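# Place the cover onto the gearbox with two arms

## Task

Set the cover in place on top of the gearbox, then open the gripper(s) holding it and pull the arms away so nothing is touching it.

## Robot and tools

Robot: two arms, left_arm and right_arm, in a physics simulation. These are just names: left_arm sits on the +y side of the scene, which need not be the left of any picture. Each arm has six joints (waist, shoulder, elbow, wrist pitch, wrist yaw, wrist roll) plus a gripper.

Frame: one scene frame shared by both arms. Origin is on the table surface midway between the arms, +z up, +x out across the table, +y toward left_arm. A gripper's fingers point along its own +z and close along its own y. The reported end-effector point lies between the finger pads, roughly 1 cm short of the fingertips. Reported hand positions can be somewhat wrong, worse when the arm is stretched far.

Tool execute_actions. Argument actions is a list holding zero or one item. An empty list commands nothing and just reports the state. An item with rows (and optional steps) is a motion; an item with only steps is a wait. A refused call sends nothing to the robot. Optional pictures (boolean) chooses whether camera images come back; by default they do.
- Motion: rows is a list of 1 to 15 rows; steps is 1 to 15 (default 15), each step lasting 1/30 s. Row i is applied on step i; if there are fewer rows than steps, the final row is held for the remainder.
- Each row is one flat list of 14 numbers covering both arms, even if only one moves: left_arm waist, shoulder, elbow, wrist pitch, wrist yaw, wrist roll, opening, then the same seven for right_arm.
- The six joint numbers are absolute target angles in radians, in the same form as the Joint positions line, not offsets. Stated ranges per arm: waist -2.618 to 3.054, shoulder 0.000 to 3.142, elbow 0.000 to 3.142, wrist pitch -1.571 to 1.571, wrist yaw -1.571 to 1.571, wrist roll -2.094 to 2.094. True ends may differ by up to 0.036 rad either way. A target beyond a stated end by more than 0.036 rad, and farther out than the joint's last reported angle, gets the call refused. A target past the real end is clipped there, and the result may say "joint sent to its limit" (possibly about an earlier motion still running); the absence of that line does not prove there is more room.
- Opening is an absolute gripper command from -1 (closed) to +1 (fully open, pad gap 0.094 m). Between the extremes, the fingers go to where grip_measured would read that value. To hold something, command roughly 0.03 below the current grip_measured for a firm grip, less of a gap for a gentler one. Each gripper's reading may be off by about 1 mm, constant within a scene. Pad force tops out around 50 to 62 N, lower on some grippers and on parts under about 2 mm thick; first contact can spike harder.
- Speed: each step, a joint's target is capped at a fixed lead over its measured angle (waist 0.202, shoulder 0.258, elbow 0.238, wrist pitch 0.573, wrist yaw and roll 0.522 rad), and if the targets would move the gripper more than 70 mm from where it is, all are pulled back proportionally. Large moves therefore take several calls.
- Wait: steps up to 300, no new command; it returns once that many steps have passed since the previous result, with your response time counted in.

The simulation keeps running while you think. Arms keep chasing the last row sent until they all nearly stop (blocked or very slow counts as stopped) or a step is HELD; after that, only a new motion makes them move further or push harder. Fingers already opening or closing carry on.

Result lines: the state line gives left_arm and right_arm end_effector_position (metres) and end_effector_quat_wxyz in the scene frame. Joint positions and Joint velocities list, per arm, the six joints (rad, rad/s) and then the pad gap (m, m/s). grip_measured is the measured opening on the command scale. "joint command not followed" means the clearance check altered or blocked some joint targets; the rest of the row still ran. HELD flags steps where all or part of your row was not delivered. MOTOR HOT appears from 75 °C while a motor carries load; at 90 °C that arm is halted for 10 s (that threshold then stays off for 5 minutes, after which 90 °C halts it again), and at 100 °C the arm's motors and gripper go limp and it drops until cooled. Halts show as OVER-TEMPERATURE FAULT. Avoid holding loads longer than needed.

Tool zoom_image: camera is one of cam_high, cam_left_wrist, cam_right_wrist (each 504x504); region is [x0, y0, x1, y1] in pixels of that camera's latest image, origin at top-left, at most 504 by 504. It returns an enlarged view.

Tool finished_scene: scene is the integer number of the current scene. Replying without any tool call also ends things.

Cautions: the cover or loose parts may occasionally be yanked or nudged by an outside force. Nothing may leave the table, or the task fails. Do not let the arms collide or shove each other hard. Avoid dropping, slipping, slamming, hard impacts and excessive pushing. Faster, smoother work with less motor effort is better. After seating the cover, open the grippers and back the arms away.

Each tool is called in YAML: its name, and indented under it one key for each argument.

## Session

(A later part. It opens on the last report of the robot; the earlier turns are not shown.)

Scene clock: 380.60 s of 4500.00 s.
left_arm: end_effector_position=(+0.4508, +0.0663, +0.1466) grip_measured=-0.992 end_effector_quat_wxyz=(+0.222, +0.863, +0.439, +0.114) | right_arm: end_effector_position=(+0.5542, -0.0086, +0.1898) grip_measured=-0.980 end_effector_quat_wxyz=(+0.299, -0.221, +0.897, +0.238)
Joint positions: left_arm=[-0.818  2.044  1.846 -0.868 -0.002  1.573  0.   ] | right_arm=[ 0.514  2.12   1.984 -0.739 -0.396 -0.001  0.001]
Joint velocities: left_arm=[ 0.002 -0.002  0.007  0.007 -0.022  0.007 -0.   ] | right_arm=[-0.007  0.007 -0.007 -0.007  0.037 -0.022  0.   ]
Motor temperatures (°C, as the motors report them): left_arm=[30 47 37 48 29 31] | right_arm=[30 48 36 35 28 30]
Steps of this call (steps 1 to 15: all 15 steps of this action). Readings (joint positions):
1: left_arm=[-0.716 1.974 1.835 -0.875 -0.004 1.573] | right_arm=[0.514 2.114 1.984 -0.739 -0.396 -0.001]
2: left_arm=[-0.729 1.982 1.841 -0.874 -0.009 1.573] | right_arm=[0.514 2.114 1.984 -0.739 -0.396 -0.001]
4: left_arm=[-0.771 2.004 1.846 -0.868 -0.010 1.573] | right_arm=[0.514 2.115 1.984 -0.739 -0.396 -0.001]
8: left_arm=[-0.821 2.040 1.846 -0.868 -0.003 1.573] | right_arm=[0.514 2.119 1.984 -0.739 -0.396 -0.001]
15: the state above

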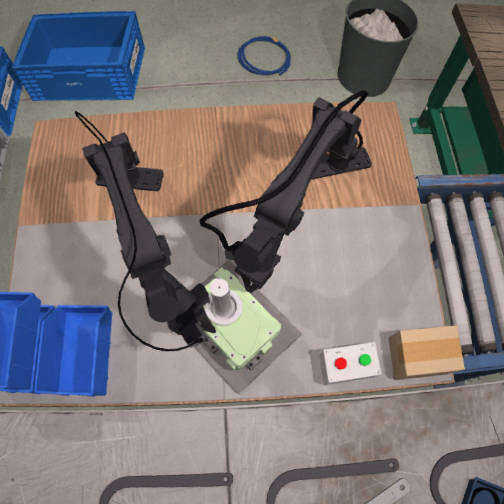

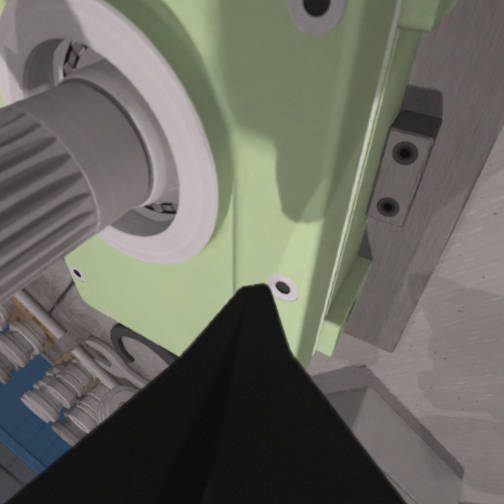

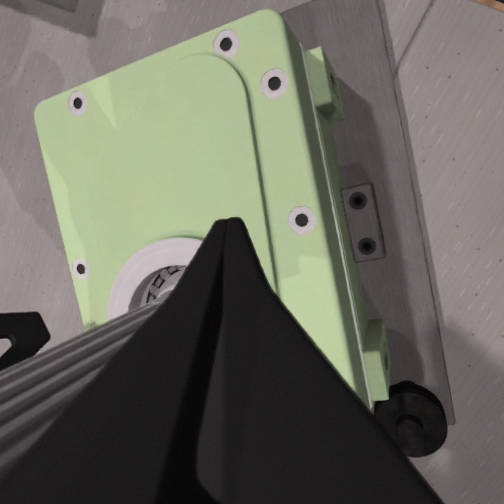

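zoom_image:
  camera: "cam_right_wrist"
  region: [240,0,460,440]

execute_actions:
  actions:
    - {"rows":[[-0.81,2.04,1.87,-0.87,0,1.57,-1,0.51,2.15,1.97,-0.74,-0.4,0,-1],[-0.81,2.05,1.87,-0.87,0,1.57,-1,0.51,2.17,1.97,-0.74,-0.4,0,-1],[-0.81,2.06,1.87,-0.87,0,1.57,-1,0.51,2.19,1.97,-0.74,-0.4,0,-1],[-0.81,2.07,1.87,-0.87,0,1.57,-1,0.51,2.21,1.97,-0.74,-0.4,0,-1],[-0.81,2.08,1.87,-0.87,0,1.57,-1,0.51,2.22,1.97,-0.74,-0.4,0,-1],[-0.81,2.09,1.87,-0.87,0,1.57,-1,0.51,2.23,1.97,-0.74,-0.4,0,-1],[-0.81,2.10,1.87,-0.87,0,1.57,-1,0.51,2.24,1.97,-0.74,-0.4,0,-1],[-0.81,2.11,1.87,-0.87,0,1.57,-1,0.51,2.25,1.97,-0.74,-0.4,0,-1],[-0.81,2.12,1.87,-0.87,0,1.57,-1,0.51,2.26,1.97,-0.74,-0.4,0,-1]],"steps":15}
  pictures: false

execute_actions:
  actions:
    - {"rows":[[-0.81,2.16,1.87,-0.9,0,1.57,-1,0.51,2.3,1.97,-0.77,-0.4,0,-1],[-0.81,2.19,1.87,-0.93,0,1.57,-1,0.51,2.33,1.97,-0.8,-0.4,0,-1],[-0.81,2.22,1.87,-0.96,0,1.57,-1,0.51,2.36,1.97,-0.83,-0.4,0,-1],[-0.81,2.25,1.87,-1.0,0,1.57,-1,0.51,2.38,1.97,-0.87,-0.4,0,-1]],"steps":15}

Region (240, 0, 460, 440) of cam_right_wrist's 504x504 image, scaled by 1.145, with more detail than that image has.

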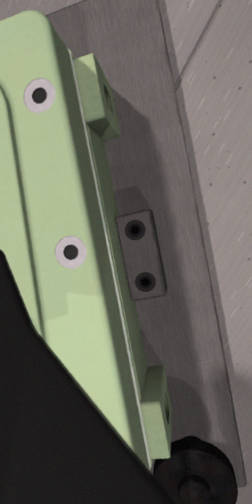

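Scene clock: 382.57 s of 4500.00 s.
left_arm: end_effector_position=(+0.4546, +0.0636, +0.1216) grip_measured=-0.992 end_effector_quat_wxyz=(+0.205, +0.867, +0.441, +0.106) | right_arm: end_effector_position=(+0.5629, -0.0043, +0.1237) grip_measured=-0.980 end_effector_quat_wxyz=(+0.250, -0.215, +0.913, +0.239)
Joint positions: left_arm=[-0.818  2.1    1.849 -0.855 -0.003  1.573  0.   ] | right_arm=[ 0.513  2.25   1.984 -0.712 -0.409 -0.     0.001]
Joint velocities: left_arm=[ 0.017 -0.017 -0.012  0.037 -0.022 -0.051  0.   ] | right_arm=[ 0.017 -0.007  0.012  0.037 -0.051  0.022  0.   ]
Motor temperatures (°C, as the motors report them): left_arm=[30 48 37 48 29 31] | right_arm=[30 47 36 35 28 30]
Steps of this call (steps 1 to 15: the robot went on to your last target; steps 16 to 44: nothing new was sent; steps 45 to 59: all 15 steps of this action). Readings (joint positions):
45: left_arm=[-0.818 2.044 1.846 -0.868 -0.002 1.573] | right_arm=[0.514 2.123 1.984 -0.739 -0.396 -0.001]
46: left_arm=[-0.818 2.044 1.846 -0.868 -0.002 1.573] | right_arm=[0.514 2.127 1.984 -0.738 -0.396 -0.001]
48: left_arm=[-0.818 2.047 1.846 -0.868 -0.002 1.573] | right_arm=[0.514 2.147 1.984 -0.737 -0.396 -0.001]
52: left_arm=[-0.818 2.075 1.846 -0.868 -0.002 1.573] | right_arm=[0.514 2.223 1.984 -0.737 -0.396 -0.001]
59: the state above

Scene clock: 383.07 s of 4500.00 s.
left_arm: end_effector_position=(+0.4632, +0.0573, +0.1177) grip_measured=-0.992 end_effector_quat_wxyz=(+0.207, +0.867, +0.441, +0.107) | right_arm: end_effector_position=(+0.5637, -0.0016, +0.1195) grip_measured=-0.980 end_effector_quat_wxyz=(+0.244, -0.216, +0.910, +0.255)
Joint positions: left_arm=[-0.818  2.143  1.898 -0.857 -0.003  1.573  0.   ] | right_arm=[ 0.506  2.27   1.995 -0.709 -0.447 -0.     0.001]
Joint velocities: left_arm=[ 0.002 -0.012  0.007 -0.081  0.022  0.007  0.   ] | right_arm=[-0.002 -0.007  0.007  0.037 -0.051 -0.037 -0.   ]
Motor temperatures (°C, as the motors report them): left_arm=[30 47 37 48 29 31] | right_arm=[30 47 36 35 28 30]
Steps of this call (steps 1 to 15: all 15 steps of this action). Readings (joint positions):
1: left_arm=[-0.818 2.103 1.851 -0.855 -0.003 1.573] | right_arm=[0.513 2.253 1.984 -0.713 -0.409 -0.000]
2: left_arm=[-0.818 2.109 1.857 -0.856 -0.003 1.573] | right_arm=[0.513 2.256 1.984 -0.712 -0.413 -0.000]
4: left_arm=[-0.818 2.128 1.878 -0.857 -0.003 1.573] | right_arm=[0.511 2.261 1.986 -0.709 -0.423 -0.000]
8: left_arm=[-0.818 2.143 1.898 -0.857 -0.003 1.573] | right_arm=[0.508 2.268 1.994 -0.709 -0.440 -0.000]
15: the state above

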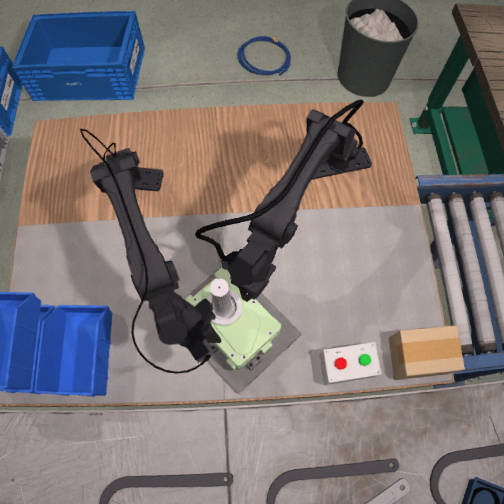

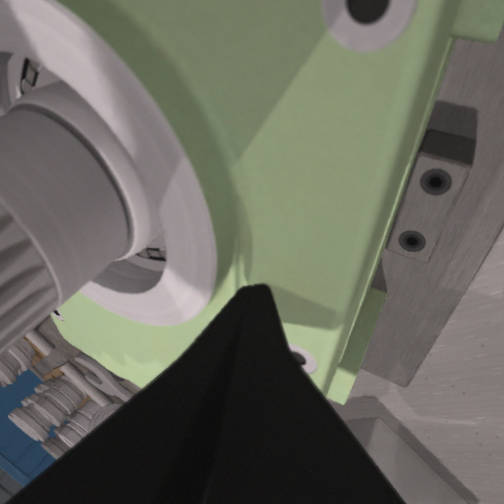

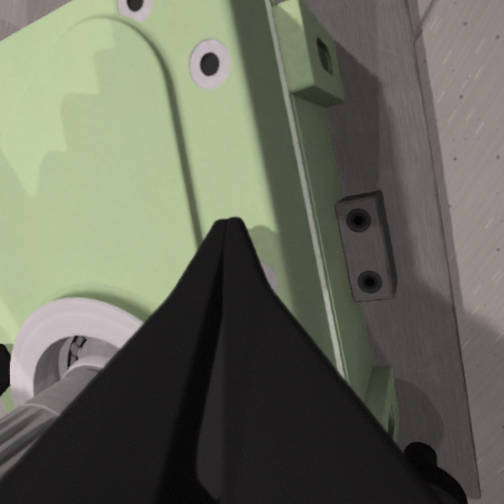

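execute_actions:
  actions:
    - {"rows":[[-0.81,2.3,1.87,-1.0,0,1.57,-1,0.51,2.42,1.97,-0.87,-0.35,0,-1]],"steps":15}
  pictures: false

execute_actions:
  actions:
    - {"rows":[[-0.81,2.3,1.87,-1.0,0,1.57,-1,0.51,2.42,1.97,-0.87,-0.35,0,-1]],"steps":15}
  pictures: false

execute_actions:
  actions:
    - {"rows":[[-0.81,2.16,1.9,-0.87,0,1.57,-1,0.51,2.28,1.99,-0.72,-0.44,0,-1]],"steps":15}

Scene clock: 384.30 s of 4500.00 s.
left_arm: end_effector_position=(+0.4645, +0.0564, +0.1176) grip_measured=-0.993 end_effector_quat_wxyz=(+0.207, +0.867, +0.441, +0.107) | right_arm: end_effector_position=(+0.5669, +0.0001, +0.1193) grip_measured=-0.980 end_effector_quat_wxyz=(+0.250, -0.217, +0.908, +0.258)
Joint positions: left_arm=[-0.818  2.148  1.905 -0.856 -0.003  1.573  0.   ] | right_arm=[ 0.505  2.275  1.995 -0.689 -0.452 -0.     0.001]
Joint velocities: left_arm=[ 0.022 -0.002 -0.007 -0.007  0.007 -0.022  0.001] | right_arm=[-0.017  0.012 -0.002  0.051  0.037 -0.037  0.   ]
Motor temperatures (°C, as the motors report them): left_arm=[30 47 37 47 29 31] | right_arm=[30 46 36 35 28 30]
Steps of this call (steps 1 to 15: the robot went on to your last target; steps 16 to 22: nothing new was sent; steps 23 to 37: all 15 steps of this action). Readings (joint positions):
23: left_arm=[-0.818 2.144 1.898 -0.856 -0.003 1.573] | right_arm=[0.505 2.270 1.995 -0.708 -0.448 -0.000]
24: left_arm=[-0.818 2.145 1.899 -0.854 -0.003 1.573] | right_arm=[0.505 2.271 1.995 -0.706 -0.448 -0.000]
26: left_arm=[-0.818 2.148 1.904 -0.855 -0.003 1.573] | right_arm=[0.505 2.272 1.995 -0.700 -0.449 -0.000]
30: left_arm=[-0.818 2.148 1.905 -0.856 -0.003 1.573] | right_arm=[0.505 2.274 1.995 -0.694 -0.451 -0.000]
37: the state above

Scene clock: 384.80 s of 4500.00 s.
left_arm: end_effector_position=(+0.4645, +0.0564, +0.1176) grip_measured=-0.993 end_effector_quat_wxyz=(+0.207, +0.867, +0.441, +0.107) | right_arm: end_effector_position=(+0.5673, +0.0002, +0.1194) grip_measured=-0.980 end_effector_quat_wxyz=(+0.251, -0.217, +0.907, +0.258)
Joint positions: left_arm=[-0.818  2.148  1.905 -0.856 -0.003  1.573  0.   ] | right_arm=[ 0.505  2.276  1.995 -0.687 -0.452 -0.     0.001]
Joint velocities: left_arm=[-0.007 -0.002 -0.012 -0.022 -0.007  0.022 -0.001] | right_arm=[-0.002 -0.002  0.002 -0.022  0.022 -0.051  0.   ]
Motor temperatures (°C, as the motors report them): left_arm=[30 47 37 47 29 31] | right_arm=[30 46 36 35 28 30]
Steps of this call (steps 1 to 15: all 15 steps of this action). Readings (joint positions):
1: left_arm=[-0.818 2.148 1.905 -0.856 -0.003 1.573] | right_arm=[0.505 2.275 1.995 -0.689 -0.452 -0.000]
2: left_arm=[-0.818 2.148 1.905 -0.856 -0.003 1.573] | right_arm=[0.505 2.275 1.995 -0.689 -0.452 -0.000]
4: left_arm=[-0.818 2.148 1.905 -0.856 -0.003 1.573] | right_arm=[0.505 2.275 1.995 -0.688 -0.452 -0.000]
8: left_arm=[-0.818 2.148 1.905 -0.856 -0.003 1.573] | right_arm=[0.505 2.276 1.995 -0.687 -0.452 -0.000]
15: the state above

Scene clock: 385.30 s of 4500.00 s.
left_arm: end_effector_position=(+0.4650, +0.0560, +0.1206) grip_measured=-0.993 end_effector_quat_wxyz=(+0.211, +0.866, +0.440, +0.109) | right_arm: end_effector_position=(+0.5682, +0.0010, +0.1227) grip_measured=-0.980 end_effector_quat_wxyz=(+0.255, -0.219, +0.905, +0.260)
Joint positions: left_arm=[-0.818  2.143  1.906 -0.854 -0.003  1.573  0.   ] | right_arm=[ 0.505  2.272  1.995 -0.681 -0.455 -0.     0.001]
Joint velocities: left_arm=[-0.002 -0.002 -0.017 -0.051  0.022  0.022 -0.001] | right_arm=[-0.002  0.017  0.012 -0.007  0.051  0.007 -0.   ]
Motor temperatures (°C, as the motors report them): left_arm=[30 47 37 47 29 31] | right_arm=[30 46 36 35 28 30]
Steps of this call (steps 1 to 15: all 15 steps of this action). Readings (joint positions):
1: left_arm=[-0.818 2.143 1.906 -0.854 -0.003 1.573] | right_arm=[0.505 2.272 1.995 -0.682 -0.455 -0.000]
2: left_arm=[-0.818 2.143 1.906 -0.854 -0.003 1.573] | right_arm=[0.505 2.272 1.995 -0.681 -0.455 -0.000]
4: left_arm=[-0.818 2.143 1.906 -0.854 -0.003 1.573] | right_arm=[0.505 2.272 1.995 -0.681 -0.455 -0.000]
8: left_arm=[-0.818 2.143 1.906 -0.854 -0.003 1.573] | right_arm=[0.505 2.272 1.995 -0.681 -0.455 -0.000]
15: the state above

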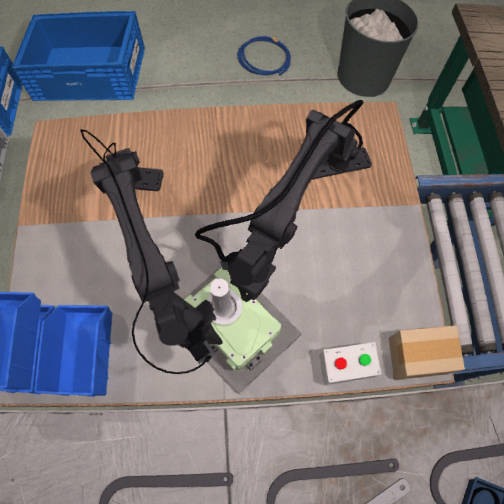

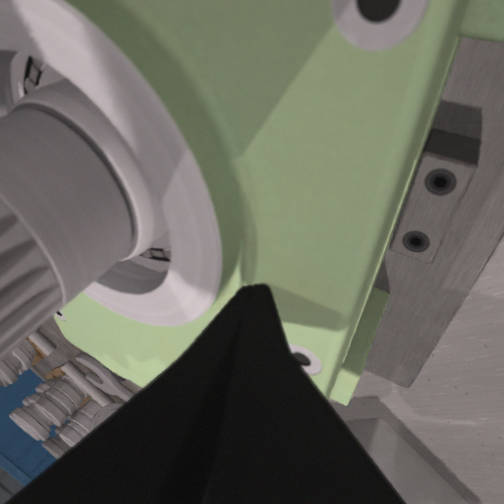

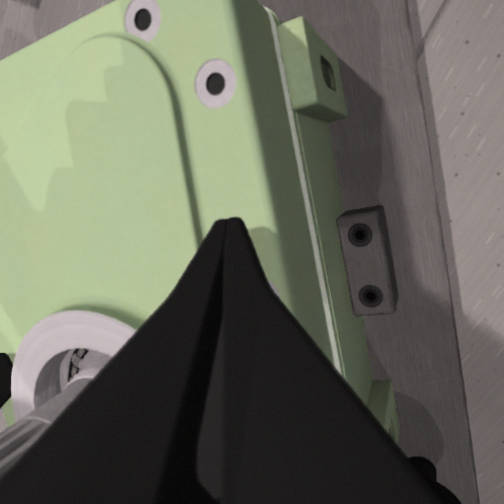

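execute_actions:
  actions:
    - {"rows":[[-0.81,2.0,1.87,-0.87,0,1.57,-1,0.5,2.1,1.99,-0.72,-0.44,0,-1],[-0.81,2.0,1.87,-0.87,0,1.57,-1,0.5,2.1,1.99,-0.72,-0.44,0,-1],[-0.81,2.0,1.87,-0.87,0,1.57,-1,0.5,2.1,1.99,-0.72,-0.44,0,-1],[-0.81,2.0,1.87,-0.87,0,1.57,-1,0.5,2.1,1.99,-0.72,-0.44,0,-1],[-0.7,1.9,1.8,-0.87,0,1.57,-1,0.45,2.0,1.99,-0.72,-0.44,0,-1],[-0.7,1.9,1.8,-0.87,0,1.57,-1,0.45,2.0,1.99,-0.72,-0.44,0,-1],[-0.7,1.9,1.8,-0.87,0,1.57,-1,0.45,2.0,1.99,-0.72,-0.44,0,-1],[-0.45,1.7,1.6,-0.87,0,1.57,-1,0.42,1.9,2.33,-1.2,0,0,-1]],"steps":15}
  pictures: false

execute_actions:
  actions:
    - {"steps":20}
  pictures: false

execute_actions:
  actions:
    - {"rows":[[-0.45,1.7,1.6,-0.87,0,1.57,-1,0.5,1.9,2.33,-1.2,0,0,-1],[-0.45,1.7,1.6,-0.87,0,1.57,-1,0.55,1.9,2.33,-1.2,0,0,-1],[-0.45,1.7,1.6,-0.87,0,1.57,-1,0.6,1.9,2.33,-1.2,0,0,-1],[-0.45,1.7,1.6,-0.87,0,1.57,-1,0.65,1.9,2.33,-1.2,0,0,-1],[-0.45,1.7,1.6,-0.87,0,1.57,-1,0.7,1.9,2.33,-1.2,0,0,-1],[-0.45,1.7,1.6,-0.87,0,1.57,-1,0.744,1.9,2.33,-1.2,0,0,-1]],"steps":15}
  pictures: false

execute_actions:
  actions:
    - {"rows":[[-0.45,1.7,1.6,-0.87,0,1.57,-1,0.744,1.95,2.33,-1.2,0,0,-1]],"steps":15}

Scene clock: 387.90 s of 4500.00 s.
left_arm: end_effector_position=(+0.4776, +0.2580, +0.2241) grip_measured=-0.993 end_effector_quat_wxyz=(+0.248, +0.747, +0.583, +0.201) | right_arm: end_effector_position=(+0.5507, -0.0947, +0.3167) grip_measured=-0.980 end_effector_quat_wxyz=(+0.390, -0.151, +0.899, +0.130)
Joint positions: left_arm=[-0.437  1.707  1.633 -0.846 -0.012  1.573  0.   ] | right_arm=[ 0.434  1.971  2.228 -0.994 -0.173 -0.     0.001]
Joint velocities: left_arm=[ 0.608 -0.208 -0.144 -0.037 -0.183 -0.007  0.001] | right_arm=[-0.144 -0.447  0.955 -1.018  1.106  0.051 -0.   ]
Motor temperatures (°C, as the motors report them): left_arm=[30 47 37 47 29 31] | right_arm=[30 46 36 34 28 30]
Steps of this call (steps 1 to 15: the robot went on to your last target; steps 16 to 63: nothing new was sent; steps 64 to 78: all 15 steps of this action). Readings (joint positions):
64: left_arm=[-0.818 2.130 1.900 -0.850 -0.003 1.573] | right_arm=[0.505 2.260 1.993 -0.681 -0.453 -0.000]
65: left_arm=[-0.818 2.112 1.884 -0.853 -0.003 1.573] | right_arm=[0.505 2.245 1.985 -0.693 -0.449 -0.000]
67: left_arm=[-0.818 2.069 1.873 -0.867 -0.003 1.573] | right_arm=[0.505 2.202 1.981 -0.714 -0.444 -0.000]
71: left_arm=[-0.742 1.928 1.801 -0.847 0.007 1.573] | right_arm=[0.486 2.090 1.996 -0.743 -0.417 -0.000]
78: the state above

Scene clock: 388.57 s of 4500.00 s.
left_arm: end_effector_position=(+0.4726, +0.2568, +0.2177) grip_measured=-0.993 end_effector_quat_wxyz=(+0.241, +0.751, +0.583, +0.195) | right_arm: end_effector_position=(+0.5179, -0.1397, +0.3474) grip_measured=-0.980 end_effector_quat_wxyz=(+0.384, -0.114, +0.915, +0.051)
Joint positions: left_arm=[-0.443  1.703  1.614 -0.852 -0.012  1.573  0.   ] | right_arm=[ 0.422  1.902  2.315 -1.189 -0.008 -0.     0.001]
Joint velocities: left_arm=[-0.012  0.002 -0.022  0.051  0.007 -0.022 -0.   ] | right_arm=[-0.032  0.007 -0.012  0.007  0.037 -0.007  0.   ]
Motor temperatures (°C, as the motors report them): left_arm=[30 47 37 46 29 31] | right_arm=[30 45 36 34 28 30]
Steps of this call (steps 1 to 20: the robot went on to your last target). Readings (joint positions):
1: left_arm=[-0.423 1.703 1.630 -0.847 -0.018 1.573] | right_arm=[0.429 1.954 2.258 -1.028 -0.140 -0.000]
2: left_arm=[-0.422 1.703 1.627 -0.847 -0.020 1.573] | right_arm=[0.426 1.937 2.279 -1.056 -0.112 -0.000]
4: left_arm=[-0.431 1.703 1.620 -0.847 -0.018 1.573] | right_arm=[0.422 1.904 2.304 -1.095 -0.071 -0.000]
8: left_arm=[-0.443 1.703 1.614 -0.852 -0.013 1.573] | right_arm=[0.422 1.884 2.315 -1.140 -0.032 -0.000]
20: the state above

Scene clock: 389.07 s of 4500.00 s.
left_arm: end_effector_position=(+0.4726, +0.2568, +0.2177) grip_measured=-0.993 end_effector_quat_wxyz=(+0.241, +0.751, +0.583, +0.195) | right_arm: end_effector_position=(+0.4540, +0.0068, +0.3452) grip_measured=-0.980 end_effector_quat_wxyz=(+0.367, -0.264, +0.885, +0.113)
Joint positions: left_arm=[-0.443  1.703  1.614 -0.852 -0.012  1.573  0.   ] | right_arm=[ 0.753  1.906  2.315 -1.191 -0.01  -0.     0.001]
Joint velocities: left_arm=[-0.012 -0.007 -0.002 -0.051 -0.007  0.037  0.001] | right_arm=[-0.149 -0.002 -0.017 -0.051  0.051 -0.007  0.   ]
Motor temperatures (°C, as the motors report them): left_arm=[29 47 37 46 29 31] | right_arm=[30 45 36 34 28 30]
Steps of this call (steps 1 to 15: all 15 steps of this action). Readings (joint positions):
1: left_arm=[-0.443 1.703 1.614 -0.852 -0.012 1.573] | right_arm=[0.429 1.902 2.315 -1.189 -0.003 -0.000]
2: left_arm=[-0.443 1.703 1.614 -0.852 -0.012 1.573] | right_arm=[0.446 1.902 2.315 -1.190 0.004 -0.000]
4: left_arm=[-0.443 1.703 1.614 -0.852 -0.012 1.573] | right_arm=[0.521 1.902 2.315 -1.190 0.013 -0.000]
8: left_arm=[-0.443 1.703 1.614 -0.852 -0.012 1.573] | right_arm=[0.726 1.905 2.315 -1.190 0.001 -0.000]
15: the state above

Scene clock: 389.57 s of 4500.00 s.
left_arm: end_effector_position=(+0.4726, +0.2568, +0.2177) grip_measured=-0.993 end_effector_quat_wxyz=(+0.241, +0.751, +0.583, +0.195) | right_arm: end_effector_position=(+0.4655, +0.0092, +0.3194) grip_measured=-0.980 end_effector_quat_wxyz=(+0.343, -0.263, +0.896, +0.103)
Joint positions: left_arm=[-0.443  1.703  1.614 -0.852 -0.012  1.573  0.   ] | right_arm=[ 0.746  1.96   2.315 -1.194 -0.005 -0.     0.001]
Joint velocities: left_arm=[-0.012 -0.007  0.007 -0.007 -0.007 -0.037 -0.   ] | right_arm=[-0.002 -0.007 -0.007 -0.037  0.007  0.022  0.   ]
Motor temperatures (°C, as the motors report them): left_arm=[29 47 37 46 29 31] | right_arm=[30 45 36 34 28 30]
Steps of this call (steps 1 to 15: all 15 steps of this action). Readings (joint positions):
1: left_arm=[-0.443 1.703 1.614 -0.852 -0.012 1.573] | right_arm=[0.749 1.909 2.315 -1.191 -0.008 -0.000]
2: left_arm=[-0.443 1.703 1.614 -0.852 -0.012 1.573] | right_arm=[0.747 1.912 2.315 -1.191 -0.007 -0.000]
4: left_arm=[-0.443 1.703 1.614 -0.852 -0.012 1.573] | right_arm=[0.746 1.925 2.315 -1.191 -0.005 -0.000]
8: left_arm=[-0.443 1.703 1.614 -0.852 -0.012 1.573] | right_arm=[0.746 1.954 2.315 -1.192 -0.005 -0.000]
15: the state above

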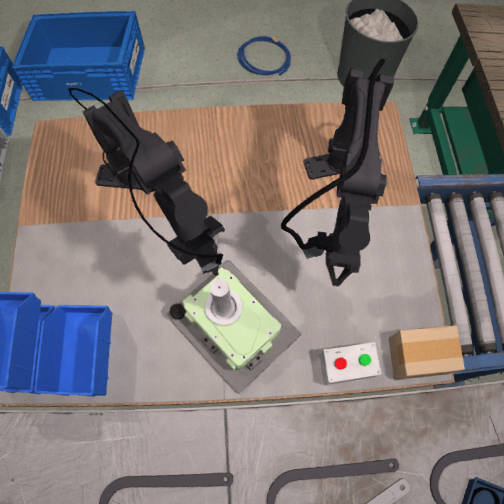

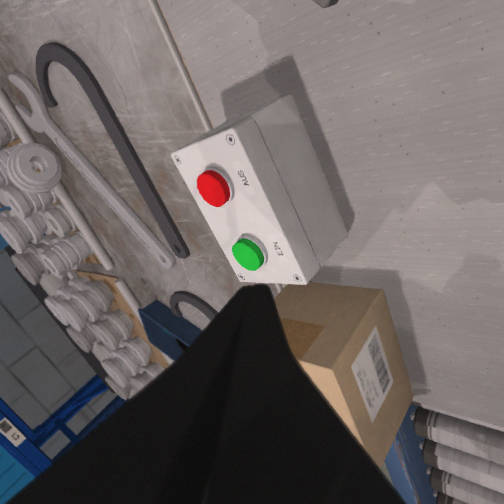

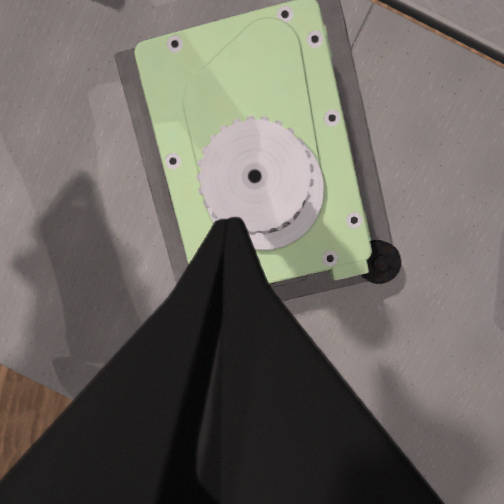

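execute_actions:
  actions:
    - {"rows":[[-0.45,1.7,1.6,-0.87,0,1.57,-1,0.735,1.96,2.33,-1.15,0,0,-1],[-0.45,1.7,1.6,-0.87,0,1.57,-1,0.735,1.97,2.33,-1.15,0,0,-1],[-0.45,1.7,1.6,-0.87,0,1.57,-1,0.735,1.98,2.33,-1.15,0,0,-1],[-0.45,1.7,1.6,-0.87,0,1.57,-1,0.735,1.99,2.33,-1.15,0,0,-1],[-0.45,1.7,1.6,-0.87,0,1.57,-1,0.735,2.0,2.33,-1.15,0,0,-1],[-0.45,1.7,1.6,-0.87,0,1.57,-1,0.735,2.01,2.33,-1.15,0,0,-1],[-0.45,1.7,1.6,-0.87,0,1.57,-1,0.735,2.02,2.33,-1.15,0,0,-1],[-0.45,1.7,1.6,-0.87,0,1.57,-1,0.735,2.03,2.33,-1.15,0,0,-1]],"steps":15}

Scene clock: 390.93 s of 4500.00 s.
left_arm: end_effector_position=(+0.4726, +0.2568, +0.2177) grip_measured=-0.993 end_effector_quat_wxyz=(+0.241, +0.751, +0.583, +0.195) | right_arm: end_effector_position=(+0.4848, +0.0192, +0.2927) grip_measured=-0.980 end_effector_quat_wxyz=(+0.332, -0.262, +0.901, +0.099)
Joint positions: left_arm=[-0.443  1.703  1.614 -0.852 -0.012  1.573  0.   ] | right_arm=[ 0.743  2.03   2.315 -1.149 -0.005 -0.     0.001]
Joint velocities: left_arm=[ 0.017  0.002 -0.007  0.066  0.037  0.022 -0.   ] | right_arm=[-0.007 -0.007 -0.017  0.022 -0.007  0.022  0.   ]
Motor temperatures (°C, as the motors report them): left_arm=[29 47 37 46 29 31] | right_arm=[30 45 36 35 28 30]
Steps of this call (steps 1 to 15: the robot went on to your last target; steps 16 to 26: nothing new was sent; steps 27 to 41: all 15 steps of this action). Readings (joint positions):
27: left_arm=[-0.443 1.703 1.614 -0.852 -0.012 1.573] | right_arm=[0.746 1.960 2.315 -1.192 -0.005 -0.000]
28: left_arm=[-0.443 1.703 1.614 -0.852 -0.012 1.573] | right_arm=[0.746 1.960 2.315 -1.188 -0.005 -0.000]
30: left_arm=[-0.443 1.703 1.614 -0.852 -0.012 1.573] | right_arm=[0.744 1.963 2.315 -1.180 -0.005 -0.000]
34: left_arm=[-0.443 1.703 1.614 -0.852 -0.012 1.573] | right_arm=[0.743 1.993 2.315 -1.168 -0.005 -0.000]
41: the state above

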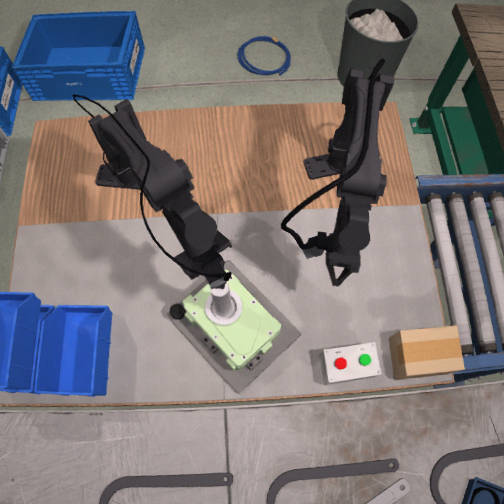

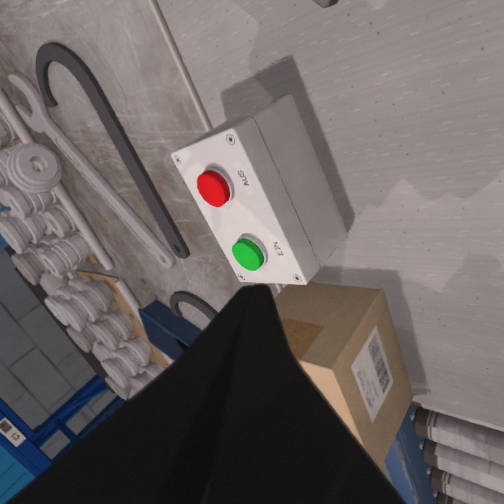

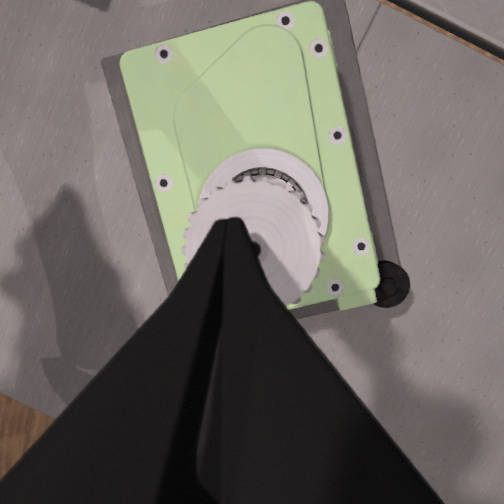

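execute_actions:
  actions:
    - {"rows":[[-0.45,1.7,1.6,-0.87,0,1.57,-1,0.735,2.05,2.32,-1.17,0,0,-1],[-0.45,1.7,1.6,-0.87,0,1.57,-1,0.735,2.07,2.31,-1.19,0,0,-1],[-0.45,1.7,1.6,-0.87,0,1.57,-1,0.735,2.09,2.30,-1.21,0,0,-1],[-0.45,1.7,1.6,-0.87,0,1.57,-1,0.735,2.11,2.29,-1.23,0,0,-1],[-0.45,1.7,1.6,-0.87,0,1.57,-1,0.735,2.13,2.28,-1.26,0,0,-1]],"steps":15}

Scene clock: 392.07 s of 4500.00 s.
left_arm: end_effector_position=(+0.4726, +0.2568, +0.2177) grip_measured=-0.993 end_effector_quat_wxyz=(+0.241, +0.751, +0.583, +0.195) | right_arm: end_effector_position=(+0.4891, +0.0219, +0.2882) grip_measured=-0.980 end_effector_quat_wxyz=(+0.332, -0.262, +0.901, +0.099)
Joint positions: left_arm=[-0.443  1.703  1.614 -0.852 -0.012  1.573  0.   ] | right_arm=[ 0.743  2.044  2.315 -1.134 -0.005 -0.     0.001]
Joint velocities: left_arm=[ 0.012 -0.017  0.002  0.007  0.037  0.081  0.001] | right_arm=[-0.027 -0.012  0.002 -0.022 -0.007 -0.081 -0.001]
Motor temperatures (°C, as the motors report them): left_arm=[29 47 37 46 29 31] | right_arm=[30 44 36 35 28 30]
Steps of this call (steps 1 to 15: the robot went on to your last target; steps 16 to 19: nothing new was sent; steps 20 to 34: all 15 steps of this action). Readings (joint positions):
20: left_arm=[-0.443 1.703 1.614 -0.852 -0.012 1.573] | right_arm=[0.743 2.032 2.315 -1.149 -0.005 -0.000]
21: left_arm=[-0.443 1.703 1.614 -0.852 -0.012 1.573] | right_arm=[0.743 2.034 2.315 -1.150 -0.005 -0.000]
23: left_arm=[-0.443 1.703 1.614 -0.852 -0.012 1.573] | right_arm=[0.743 2.038 2.315 -1.147 -0.005 -0.000]
27: left_arm=[-0.443 1.703 1.614 -0.852 -0.012 1.573] | right_arm=[0.743 2.043 2.315 -1.138 -0.005 -0.000]
34: the state above

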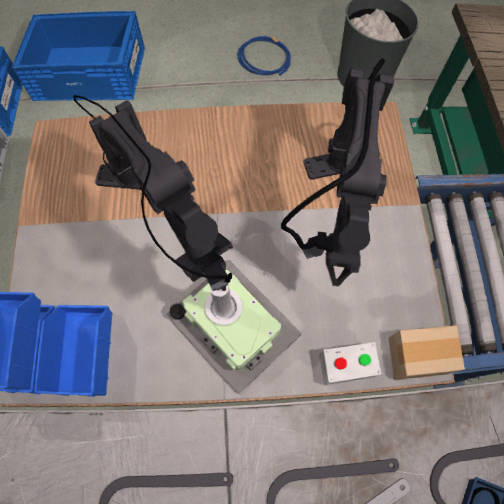

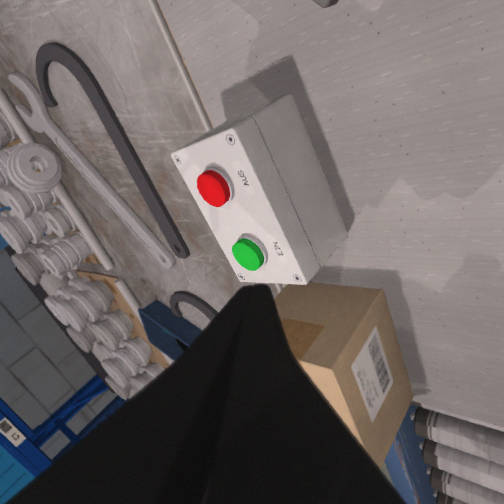

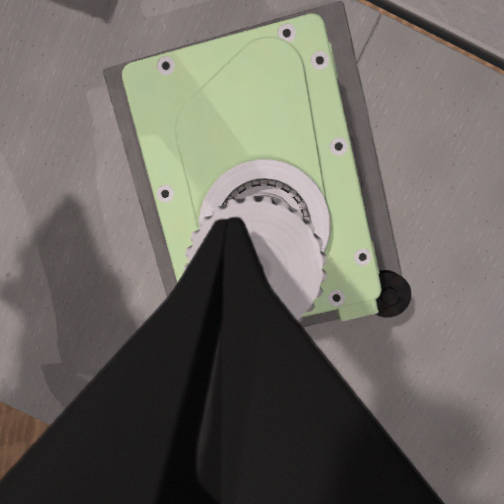

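execute_actions:
  actions:
    - {"rows":[[-0.45,1.7,1.6,-0.87,0,1.57,-1,0.735,1.9,2.3,-1.15,0,0,-1],[-0.45,1.7,1.6,-0.87,0,1.57,-1,0.735,1.9,2.3,-1.15,0,0,-1],[-0.45,1.7,1.6,-0.87,0,1.57,-1,0.735,1.9,2.3,-1.15,0,0,-1],[-0.45,1.7,1.6,-0.87,0,1.57,-1,0.735,1.9,2.3,-1.15,0,0,-1],[-0.45,1.8,1.2,0,0.45,-1.57,-0.09,0.7,1.2,1.5,-0.9,0,0.5,-1]],"steps":15}
  pictures: false

execute_actions:
  actions:
    - {"steps":20}
  pictures: false

execute_actions:
  actions:
    - {"rows":[[-0.45,1.85,0.75,1.1,0.45,-1.57,-0.09,0.66,0.9,0.35,0.3,-0.15,1.57,-0.09]],"steps":15}
  pictures: false

execute_actions:
  actions:
    - {"steps":20}
  pictures: false

execute_actions:
  actions:
    - {"rows":[[-0.5,2.0,0.72,1.3,0.45,-1.57,-0.09,0.656,1.4,0.2,1.0,-0.15,1.57,-0.09]],"steps":15}
  pictures: false

execute_actions:
  actions:
    - {"steps":15}

Scene clock: 394.90 s of 4500.00 s.
left_arm: end_effector_position=(+0.4851, +0.1825, +0.0919) grip_measured=-0.092 end_effector_quat_wxyz=(+0.378, +0.431, +0.811, -0.118) | right_arm: end_effector_position=(+0.3407, -0.0896, +0.3652) grip_measured=-0.980 end_effector_quat_wxyz=(+0.414, -0.032, +0.883, +0.220)
Joint positions: left_arm=[-0.443  1.854  1.182 -0.161  0.382  0.574  0.043] | right_arm=[ 0.701  1.19   1.542 -0.947 -0.002  0.452  0.001]
Joint velocities: left_arm=[-0.017 -0.002 -0.017  0.359  0.344 -2.85  -0.001] | right_arm=[-0.002 -0.803 -0.222 -0.11  -0.051  0.315 -0.   ]
Motor temperatures (°C, as the motors report them): left_arm=[29 46 37 46 29 31] | right_arm=[30 43 36 34 28 30]
Steps of this call (steps 1 to 15: the robot went on to your last target; steps 16 to 70: nothing new was sent; steps 71 to 85: all 15 steps of this action). Readings (joint positions):
71: left_arm=[-0.443 1.703 1.614 -0.852 -0.012 1.573] | right_arm=[0.743 2.029 2.311 -1.128 -0.005 -0.000]
72: left_arm=[-0.443 1.703 1.614 -0.852 -0.012 1.573] | right_arm=[0.743 2.015 2.301 -1.134 -0.005 -0.000]
74: left_arm=[-0.443 1.703 1.614 -0.852 -0.012 1.573] | right_arm=[0.743 1.979 2.297 -1.147 -0.005 -0.000]
78: left_arm=[-0.443 1.724 1.411 -0.472 0.211 1.258] | right_arm=[0.716 1.708 1.983 -0.988 -0.006 0.278]
85: the state above

Scene clock: 395.57 s of 4500.00 s.
left_arm: end_effector_position=(+0.5014, +0.1689, +0.1362) grip_measured=-0.092 end_effector_quat_wxyz=(+0.163, -0.368, +0.801, -0.443) | right_arm: end_effector_position=(+0.3460, -0.0865, +0.3553) grip_measured=-0.980 end_effector_quat_wxyz=(+0.405, -0.012, +0.886, +0.227)
Joint positions: left_arm=[-0.443  1.816  1.182 -0.023  0.438 -1.332  0.043] | right_arm=[ 0.701  1.199  1.511 -0.917 -0.002  0.496  0.001]
Joint velocities: left_arm=[ 0.002 -0.007 -0.002 -0.037  0.066 -1.634  0.001] | right_arm=[-0.007 -0.007 -0.002  0.066  0.037 -0.022  0.001]
Motor temperatures (°C, as the motors report them): left_arm=[29 46 37 46 29 31] | right_arm=[30 43 36 34 28 30]
Steps of this call (steps 1 to 20: the robot went on to your last target). Readings (joint positions):
1: left_arm=[-0.443 1.852 1.182 -0.143 0.392 0.476] | right_arm=[0.701 1.172 1.540 -0.945 -0.002 0.461]
2: left_arm=[-0.443 1.847 1.182 -0.119 0.400 0.378] | right_arm=[0.701 1.166 1.540 -0.937 -0.002 0.468]
4: left_arm=[-0.443 1.831 1.182 -0.080 0.412 0.181] | right_arm=[0.701 1.171 1.534 -0.922 -0.002 0.479]
8: left_arm=[-0.443 1.816 1.182 -0.035 0.428 -0.213] | right_arm=[0.701 1.192 1.515 -0.919 -0.002 0.489]
20: the state above

Scene clock: 396.07 s of 4500.00 s.
left_arm: end_effector_position=(+0.4870, +0.1722, +0.1472) grip_measured=-0.092 end_effector_quat_wxyz=(+0.270, -0.329, +0.668, -0.611) | right_arm: end_effector_position=(+0.3348, -0.0780, +0.1923) grip_measured=-0.092 end_effector_quat_wxyz=(+0.280, +0.349, +0.720, +0.531)
Joint positions: left_arm=[-0.443  1.867  0.736  1.011  0.441 -1.562  0.043] | right_arm=[ 0.667  0.9    0.406  0.208 -0.138  1.496  0.043]
Joint velocities: left_arm=[ 0.002 -0.027 -0.027  0.564  0.066 -0.022  0.001] | right_arm=[ 0.002  0.159 -1.609 -0.066 -0.051  0.432 -0.   ]
Motor temperatures (°C, as the motors report them): left_arm=[29 46 37 46 29 31] | right_arm=[30 43 36 34 28 30]
Steps of this call (steps 1 to 15: all 15 steps of this action). Readings (joint positions):
1: left_arm=[-0.443 1.816 1.143 0.064 0.439 -1.380] | right_arm=[0.695 1.168 1.463 -0.834 -0.023 0.571]
2: left_arm=[-0.443 1.813 1.078 0.203 0.440 -1.417] | right_arm=[0.685 1.111 1.374 -0.713 -0.047 0.666]
4: left_arm=[-0.443 1.821 0.930 0.439 0.440 -1.471] | right_arm=[0.671 0.981 1.204 -0.508 -0.081 0.863]
8: left_arm=[-0.443 1.876 0.744 0.750 0.441 -1.532] | right_arm=[0.667 0.873 0.913 -0.055 -0.118 1.241]
15: the state above

Scene clock: 396.73 s of 4500.00 s.
left_arm: end_effector_position=(+0.4882, +0.1718, +0.1622) grip_measured=-0.092 end_effector_quat_wxyz=(+0.285, -0.315, +0.653, -0.627) | right_arm: end_effector_position=(+0.3286, -0.0800, +0.1663) grip_measured=-0.092 end_effector_quat_wxyz=(+0.254, +0.377, +0.713, +0.534)
Joint positions: left_arm=[-0.443  1.866  0.736  1.074  0.441 -1.57   0.043] | right_arm=[ 0.667  0.912  0.324  0.28  -0.144  1.568  0.043]
Joint velocities: left_arm=[-0.012  0.012 -0.007  0.095  0.022  0.022 -0.001] | right_arm=[ 0.002 -0.002 -0.007  0.037 -0.051  0.066  0.002]
Motor temperatures (°C, as the motors report them): left_arm=[29 47 37 46 29 31] | right_arm=[30 43 36 35 28 30]
Steps of this call (steps 1 to 20: the robot went on to your last target). Readings (joint positions):
1: left_arm=[-0.443 1.866 0.736 1.028 0.441 -1.563] | right_arm=[0.667 0.906 0.362 0.202 -0.139 1.512]
2: left_arm=[-0.443 1.866 0.736 1.041 0.441 -1.564] | right_arm=[0.667 0.911 0.336 0.195 -0.140 1.524]
4: left_arm=[-0.443 1.866 0.736 1.055 0.441 -1.566] | right_arm=[0.667 0.912 0.324 0.195 -0.142 1.541]
8: left_arm=[-0.443 1.866 0.736 1.067 0.441 -1.569] | right_arm=[0.667 0.912 0.324 0.251 -0.144 1.558]
20: the state above

Scene clock: 397.23 s of 4500.00 s.
left_arm: end_effector_position=(+0.4823, +0.1451, +0.1364) grip_measured=-0.092 end_effector_quat_wxyz=(+0.277, -0.285, +0.652, -0.646) | right_arm: end_effector_position=(+0.3538, -0.0675, +0.1065) grip_measured=-0.092 end_effector_quat_wxyz=(+0.263, +0.371, +0.701, +0.549)
Joint positions: left_arm=[-0.497  2.015  0.736  1.264  0.446 -1.571  0.043] | right_arm=[ 0.664  1.412  0.2    0.948 -0.145  1.57   0.043]
Joint velocities: left_arm=[-0.027 -0.007 -0.012 -0.007 -0.022  0.022 -0.   ] | right_arm=[-0.002 -0.002 -0.002  0.242  0.037  0.007 -0.   ]
Motor temperatures (°C, as the motors report them): left_arm=[29 47 37 46 29 31] | right_arm=[30 42 36 35 28 30]
Steps of this call (steps 1 to 15: all 15 steps of this action). Readings (joint positions):
1: left_arm=[-0.447 1.881 0.736 1.105 0.441 -1.570] | right_arm=[0.667 0.944 0.303 0.366 -0.145 1.569]
2: left_arm=[-0.456 1.910 0.736 1.161 0.440 -1.570] | right_arm=[0.666 1.018 0.282 0.501 -0.145 1.569]
4: left_arm=[-0.480 1.967 0.736 1.210 0.441 -1.570] | right_arm=[0.664 1.199 0.250 0.692 -0.145 1.569]
8: left_arm=[-0.497 2.015 0.736 1.221 0.446 -1.571] | right_arm=[0.664 1.408 0.208 0.826 -0.145 1.570]
15: the state above

Scene clock: 397.73 s of 4500.00 s.
left_arm: end_effector_position=(+0.4823, +0.1451, +0.1385) grip_measured=-0.092 end_effector_quat_wxyz=(+0.280, -0.283, +0.650, -0.648) | right_arm: end_effector_position=(+0.3555, -0.0666, +0.1141) grip_measured=-0.092 end_effector_quat_wxyz=(+0.271, +0.365, +0.693, +0.559)
Joint positions: left_arm=[-0.497  2.015  0.736  1.274  0.446 -1.571  0.043] | right_arm=[ 0.664  1.412  0.2    0.98  -0.145  1.57   0.043]
Joint velocities: left_arm=[-0.012 -0.022 -0.002 -0.007  0.007 -0.051 -0.002] | right_arm=[-0.012  0.007 -0.007 -0.007 -0.022 -0.007  0.001]
Motor temperatures (°C, as the motors report them): left_arm=[29 47 37 46 29 31] | right_arm=[30 42 36 35 27 30]
Steps of this call (steps 1 to 15: the robot went on to your last target). Readings (joint positions):
1: left_arm=[-0.497 2.015 0.736 1.267 0.446 -1.571] | right_arm=[0.664 1.412 0.200 0.956 -0.145 1.570]
2: left_arm=[-0.497 2.015 0.736 1.268 0.446 -1.571] | right_arm=[0.664 1.412 0.200 0.962 -0.145 1.570]
4: left_arm=[-0.497 2.015 0.736 1.271 0.446 -1.571] | right_arm=[0.664 1.412 0.200 0.970 -0.145 1.570]
8: left_arm=[-0.497 2.015 0.736 1.273 0.446 -1.571] | right_arm=[0.664 1.412 0.200 0.977 -0.145 1.570]
15: the state above

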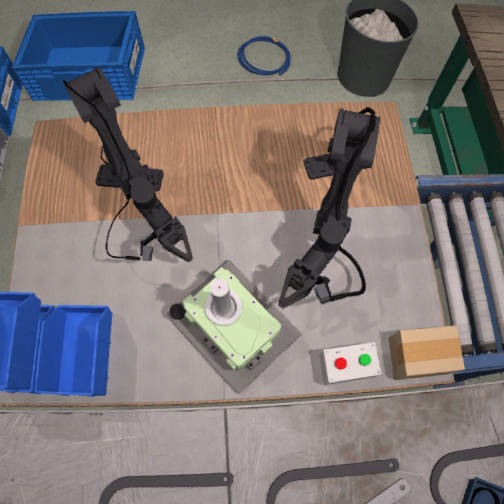

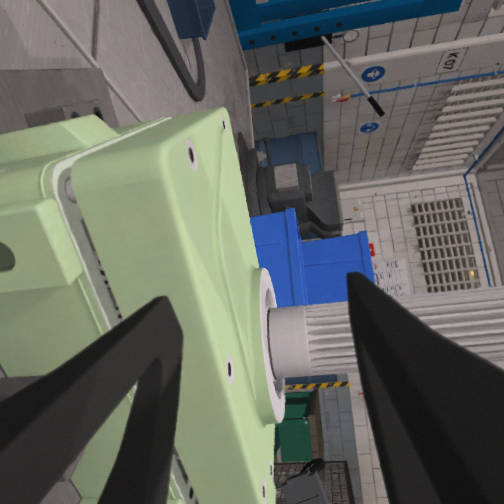

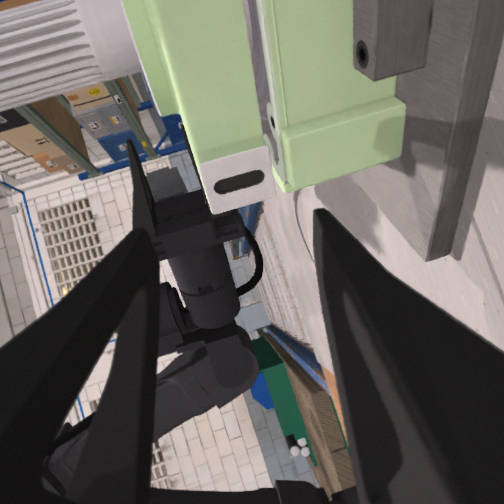

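execute_actions:
  actions:
    - {"rows":[[-0.51,2.03,0.75,1.32,0.45,-1.57,-0.09,0.656,1.45,0.22,1.06,-0.15,1.57,-0.09],[-0.52,2.05,0.76,1.33,0.45,-1.57,-0.09,0.656,1.5,0.23,1.12,-0.15,1.57,-0.09],[-0.52,2.07,0.77,1.34,0.45,-1.57,-0.09,0.656,1.55,0.24,1.18,-0.15,1.57,-0.09],[-0.53,2.09,0.78,1.35,0.45,-1.57,-0.09,0.656,1.6,0.25,1.23,-0.15,1.57,-0.09],[-0.53,2.11,0.79,1.36,0.45,-1.57,-0.09,0.656,1.65,0.26,1.28,-0.15,1.57,-0.09],[-0.53,2.13,0.8,1.37,0.45,-1.57,-0.09,0.656,1.7,0.28,1.33,-0.15,1.57,-0.09],[-0.53,2.15,0.81,1.37,0.45,-1.57,-0.09,0.656,1.75,0.29,1.38,-0.15,1.57,-0.09],[-0.53,2.17,0.81,1.37,0.45,-1.57,-0.09,0.656,1.8,0.31,1.43,-0.15,1.57,-0.09],[-0.54,2.17,0.81,1.37,0.45,-1.57,-0.09,0.656,1.84,0.32,1.47,-0.15,1.57,-0.09],[-0.56,2.17,0.81,1.37,0.45,-1.57,-0.09,0.656,1.87,0.325,1.5,-0.15,1.57,-0.09]],"steps":15}
  pictures: false

execute_actions:
  actions:
    - {"steps":15}

Scene clock: 399.87 s of 4500.00 s.
left_arm: end_effector_position=(+0.4786, +0.1169, +0.0906) grip_measured=-0.092 end_effector_quat_wxyz=(+0.247, -0.278, +0.670, -0.642) | right_arm: end_effector_position=(+0.3902, -0.0482, +0.0853) grip_measured=-0.092 end_effector_quat_wxyz=(+0.285, +0.352, +0.676, +0.581)
Joint positions: left_arm=[-0.553  2.179  0.78   1.339  0.446 -1.571  0.043] | right_arm=[ 0.664  1.869  0.293  1.411 -0.146  1.57   0.043]
Joint velocities: left_arm=[-0.061 -0.017 -0.007  0.11  -0.022 -0.037 -0.   ] | right_arm=[-0.012 -0.002 -0.002  0.535 -0.007 -0.051 -0.001]
Motor temperatures (°C, as the motors report them): left_arm=[29 47 36 47 29 31] | right_arm=[30 42 36 35 27 30]
Steps of this call (steps 1 to 15: the robot went on to your last target; steps 16 to 49: nothing new was sent; steps 50 to 64: all 15 steps of this action). Readings (joint positions):
50: left_arm=[-0.497 2.016 0.736 1.277 0.446 -1.571] | right_arm=[0.664 1.416 0.200 0.988 -0.145 1.570]
51: left_arm=[-0.498 2.021 0.736 1.284 0.446 -1.571] | right_arm=[0.664 1.431 0.200 1.011 -0.145 1.570]
53: left_arm=[-0.504 2.042 0.739 1.306 0.446 -1.571] | right_arm=[0.664 1.500 0.206 1.082 -0.146 1.570]
57: left_arm=[-0.521 2.126 0.774 1.334 0.446 -1.571] | right_arm=[0.664 1.706 0.250 1.233 -0.146 1.570]
64: the state above

Scene clock: 400.37 s of 4500.00 s.
left_arm: end_effector_position=(+0.4783, +0.1163, +0.0917) grip_measured=-0.092 end_effector_quat_wxyz=(+0.248, -0.277, +0.669, -0.643) | right_arm: end_effector_position=(+0.3921, -0.0472, +0.1018) grip_measured=-0.092 end_effector_quat_wxyz=(+0.300, +0.339, +0.658, +0.602)
Joint positions: left_arm=[-0.554  2.179  0.78   1.344  0.446 -1.571  0.043] | right_arm=[ 0.664  1.869  0.293  1.479 -0.146  1.57   0.043]
Joint velocities: left_arm=[ 0.002 -0.007  0.007 -0.022  0.022 -0.007 -0.001] | right_arm=[-0.017 -0.012 -0.012  0.022 -0.022  0.022 -0.   ]
Motor temperatures (°C, as the motors report them): left_arm=[29 47 36 47 29 31] | right_arm=[30 41 36 35 27 30]
Steps of this call (steps 1 to 15: the robot went on to your last target). Readings (joint positions):
1: left_arm=[-0.554 2.179 0.780 1.342 0.446 -1.571] | right_arm=[0.664 1.869 0.293 1.428 -0.146 1.570]
2: left_arm=[-0.554 2.179 0.780 1.342 0.446 -1.571] | right_arm=[0.664 1.869 0.293 1.440 -0.146 1.570]
4: left_arm=[-0.554 2.179 0.780 1.343 0.446 -1.571] | right_arm=[0.664 1.869 0.293 1.456 -0.146 1.570]
8: left_arm=[-0.554 2.179 0.780 1.344 0.446 -1.571] | right_arm=[0.664 1.869 0.293 1.472 -0.146 1.570]
15: the state above

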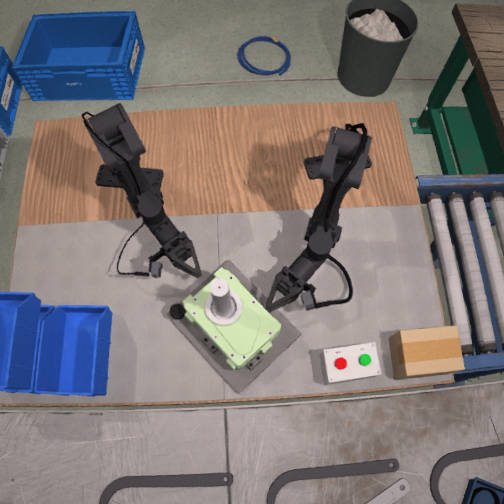

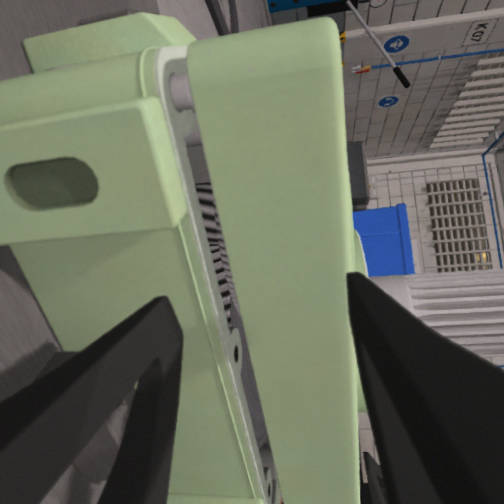

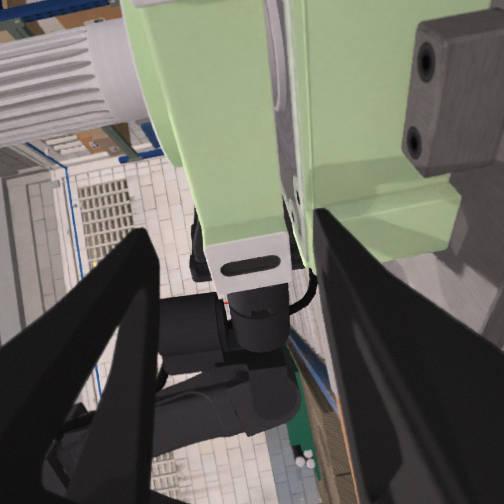

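execute_actions:
  actions:
    - {"rows":[[-0.56,2.17,0.81,1.425,0.45,-1.57,-0.09,0.656,1.89,0.38,1.485,-0.15,1.57,-0.09]],"steps":15}
  pictures: false

execute_actions:
  actions:
    - {"steps":10}

Scene clock: 401.50 s of 4500.00 s.
left_arm: end_effector_position=(+0.4787, +0.1162, +0.1041) grip_measured=-0.092 end_effector_quat_wxyz=(+0.262, -0.263, +0.657, -0.656) | right_arm: end_effector_position=(+0.4059, -0.0400, +0.1156) grip_measured=-0.092 end_effector_quat_wxyz=(+0.310, +0.330, +0.645, +0.616)
Joint positions: left_arm=[-0.554  2.179  0.78   1.398  0.446 -1.571  0.043] | right_arm=[ 0.664  1.881  0.353  1.479 -0.146  1.57   0.043]
Joint velocities: left_arm=[-0.012  0.017 -0.002 -0.007 -0.051 -0.007  0.001] | right_arm=[-0.012 -0.007 -0.012 -0.037 -0.037 -0.007 -0.001]
Motor temperatures (°C, as the motors report them): left_arm=[29 47 37 47 29 31] | right_arm=[30 41 36 35 27 30]
Steps of this call (steps 1 to 15: the robot went on to your last target; steps 16 to 19: nothing new was sent; steps 20 to 34: all 15 steps of this action). Readings (joint positions):
20: left_arm=[-0.554 2.179 0.780 1.349 0.446 -1.571] | right_arm=[0.664 1.871 0.299 1.479 -0.146 1.570]
21: left_arm=[-0.554 2.179 0.780 1.356 0.446 -1.571] | right_arm=[0.664 1.876 0.314 1.477 -0.146 1.570]
23: left_arm=[-0.554 2.179 0.780 1.374 0.446 -1.571] | right_arm=[0.664 1.881 0.342 1.477 -0.146 1.570]
27: left_arm=[-0.554 2.179 0.780 1.390 0.446 -1.571] | right_arm=[0.664 1.881 0.353 1.479 -0.146 1.570]
34: the state above

Scene clock: 401.83 s of 4500.00 s.
left_arm: end_effector_position=(+0.4787, +0.1162, +0.1043) grip_measured=-0.092 end_effector_quat_wxyz=(+0.262, -0.263, +0.656, -0.657) | right_arm: end_effector_position=(+0.4059, -0.0400, +0.1156) grip_measured=-0.092 end_effector_quat_wxyz=(+0.310, +0.330, +0.645, +0.616)
Joint positions: left_arm=[-0.554  2.179  0.78   1.399  0.446 -1.571  0.043] | right_arm=[ 0.664  1.881  0.353  1.479 -0.146  1.57   0.043]
Joint velocities: left_arm=[-0.002 -0.012 -0.007  0.007 -0.007 -0.051  0.002] | right_arm=[-0.002  0.007 -0.012  0.037 -0.066  0.022  0.   ]
Motor temperatures (°C, as the motors report them): left_arm=[29 47 37 47 29 31] | right_arm=[30 41 36 35 27 30]
Steps of this call (steps 1 to 10: the robot went on to your last target). Readings (joint positions):
1: left_arm=[-0.554 2.179 0.780 1.398 0.446 -1.571] | right_arm=[0.664 1.881 0.353 1.479 -0.146 1.570]
2: left_arm=[-0.554 2.179 0.780 1.398 0.446 -1.571] | right_arm=[0.664 1.881 0.353 1.479 -0.146 1.570]
4: left_arm=[-0.554 2.179 0.780 1.398 0.446 -1.571] | right_arm=[0.664 1.881 0.353 1.479 -0.146 1.570]
8: left_arm=[-0.554 2.179 0.780 1.399 0.446 -1.571] | right_arm=[0.664 1.881 0.353 1.479 -0.146 1.570]
10: the state above

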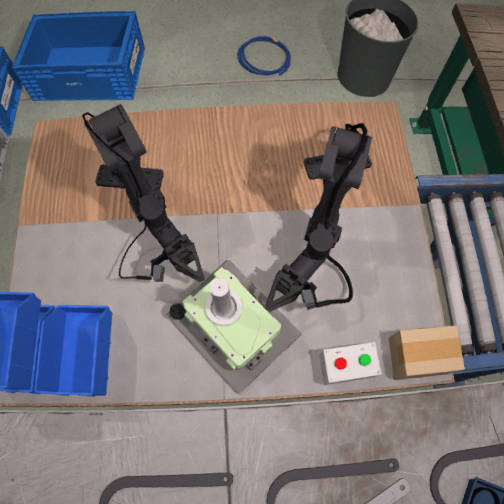

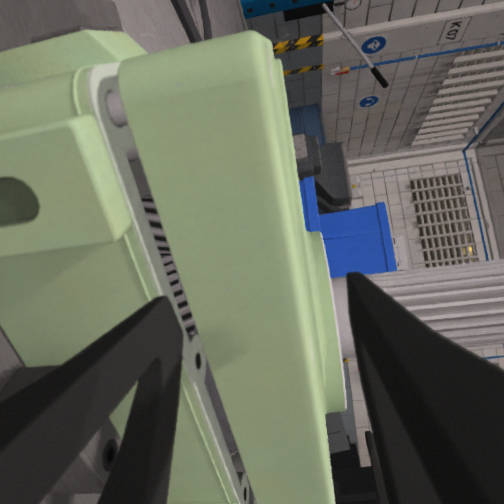

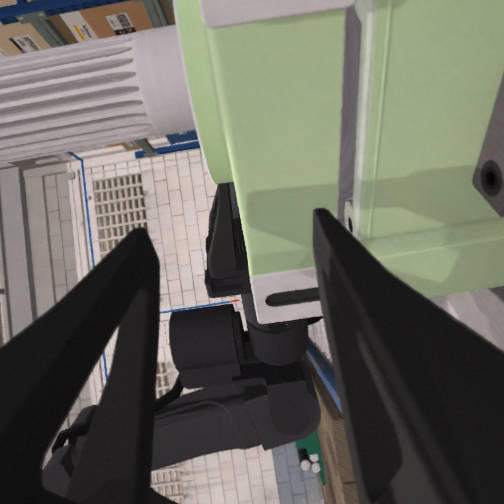

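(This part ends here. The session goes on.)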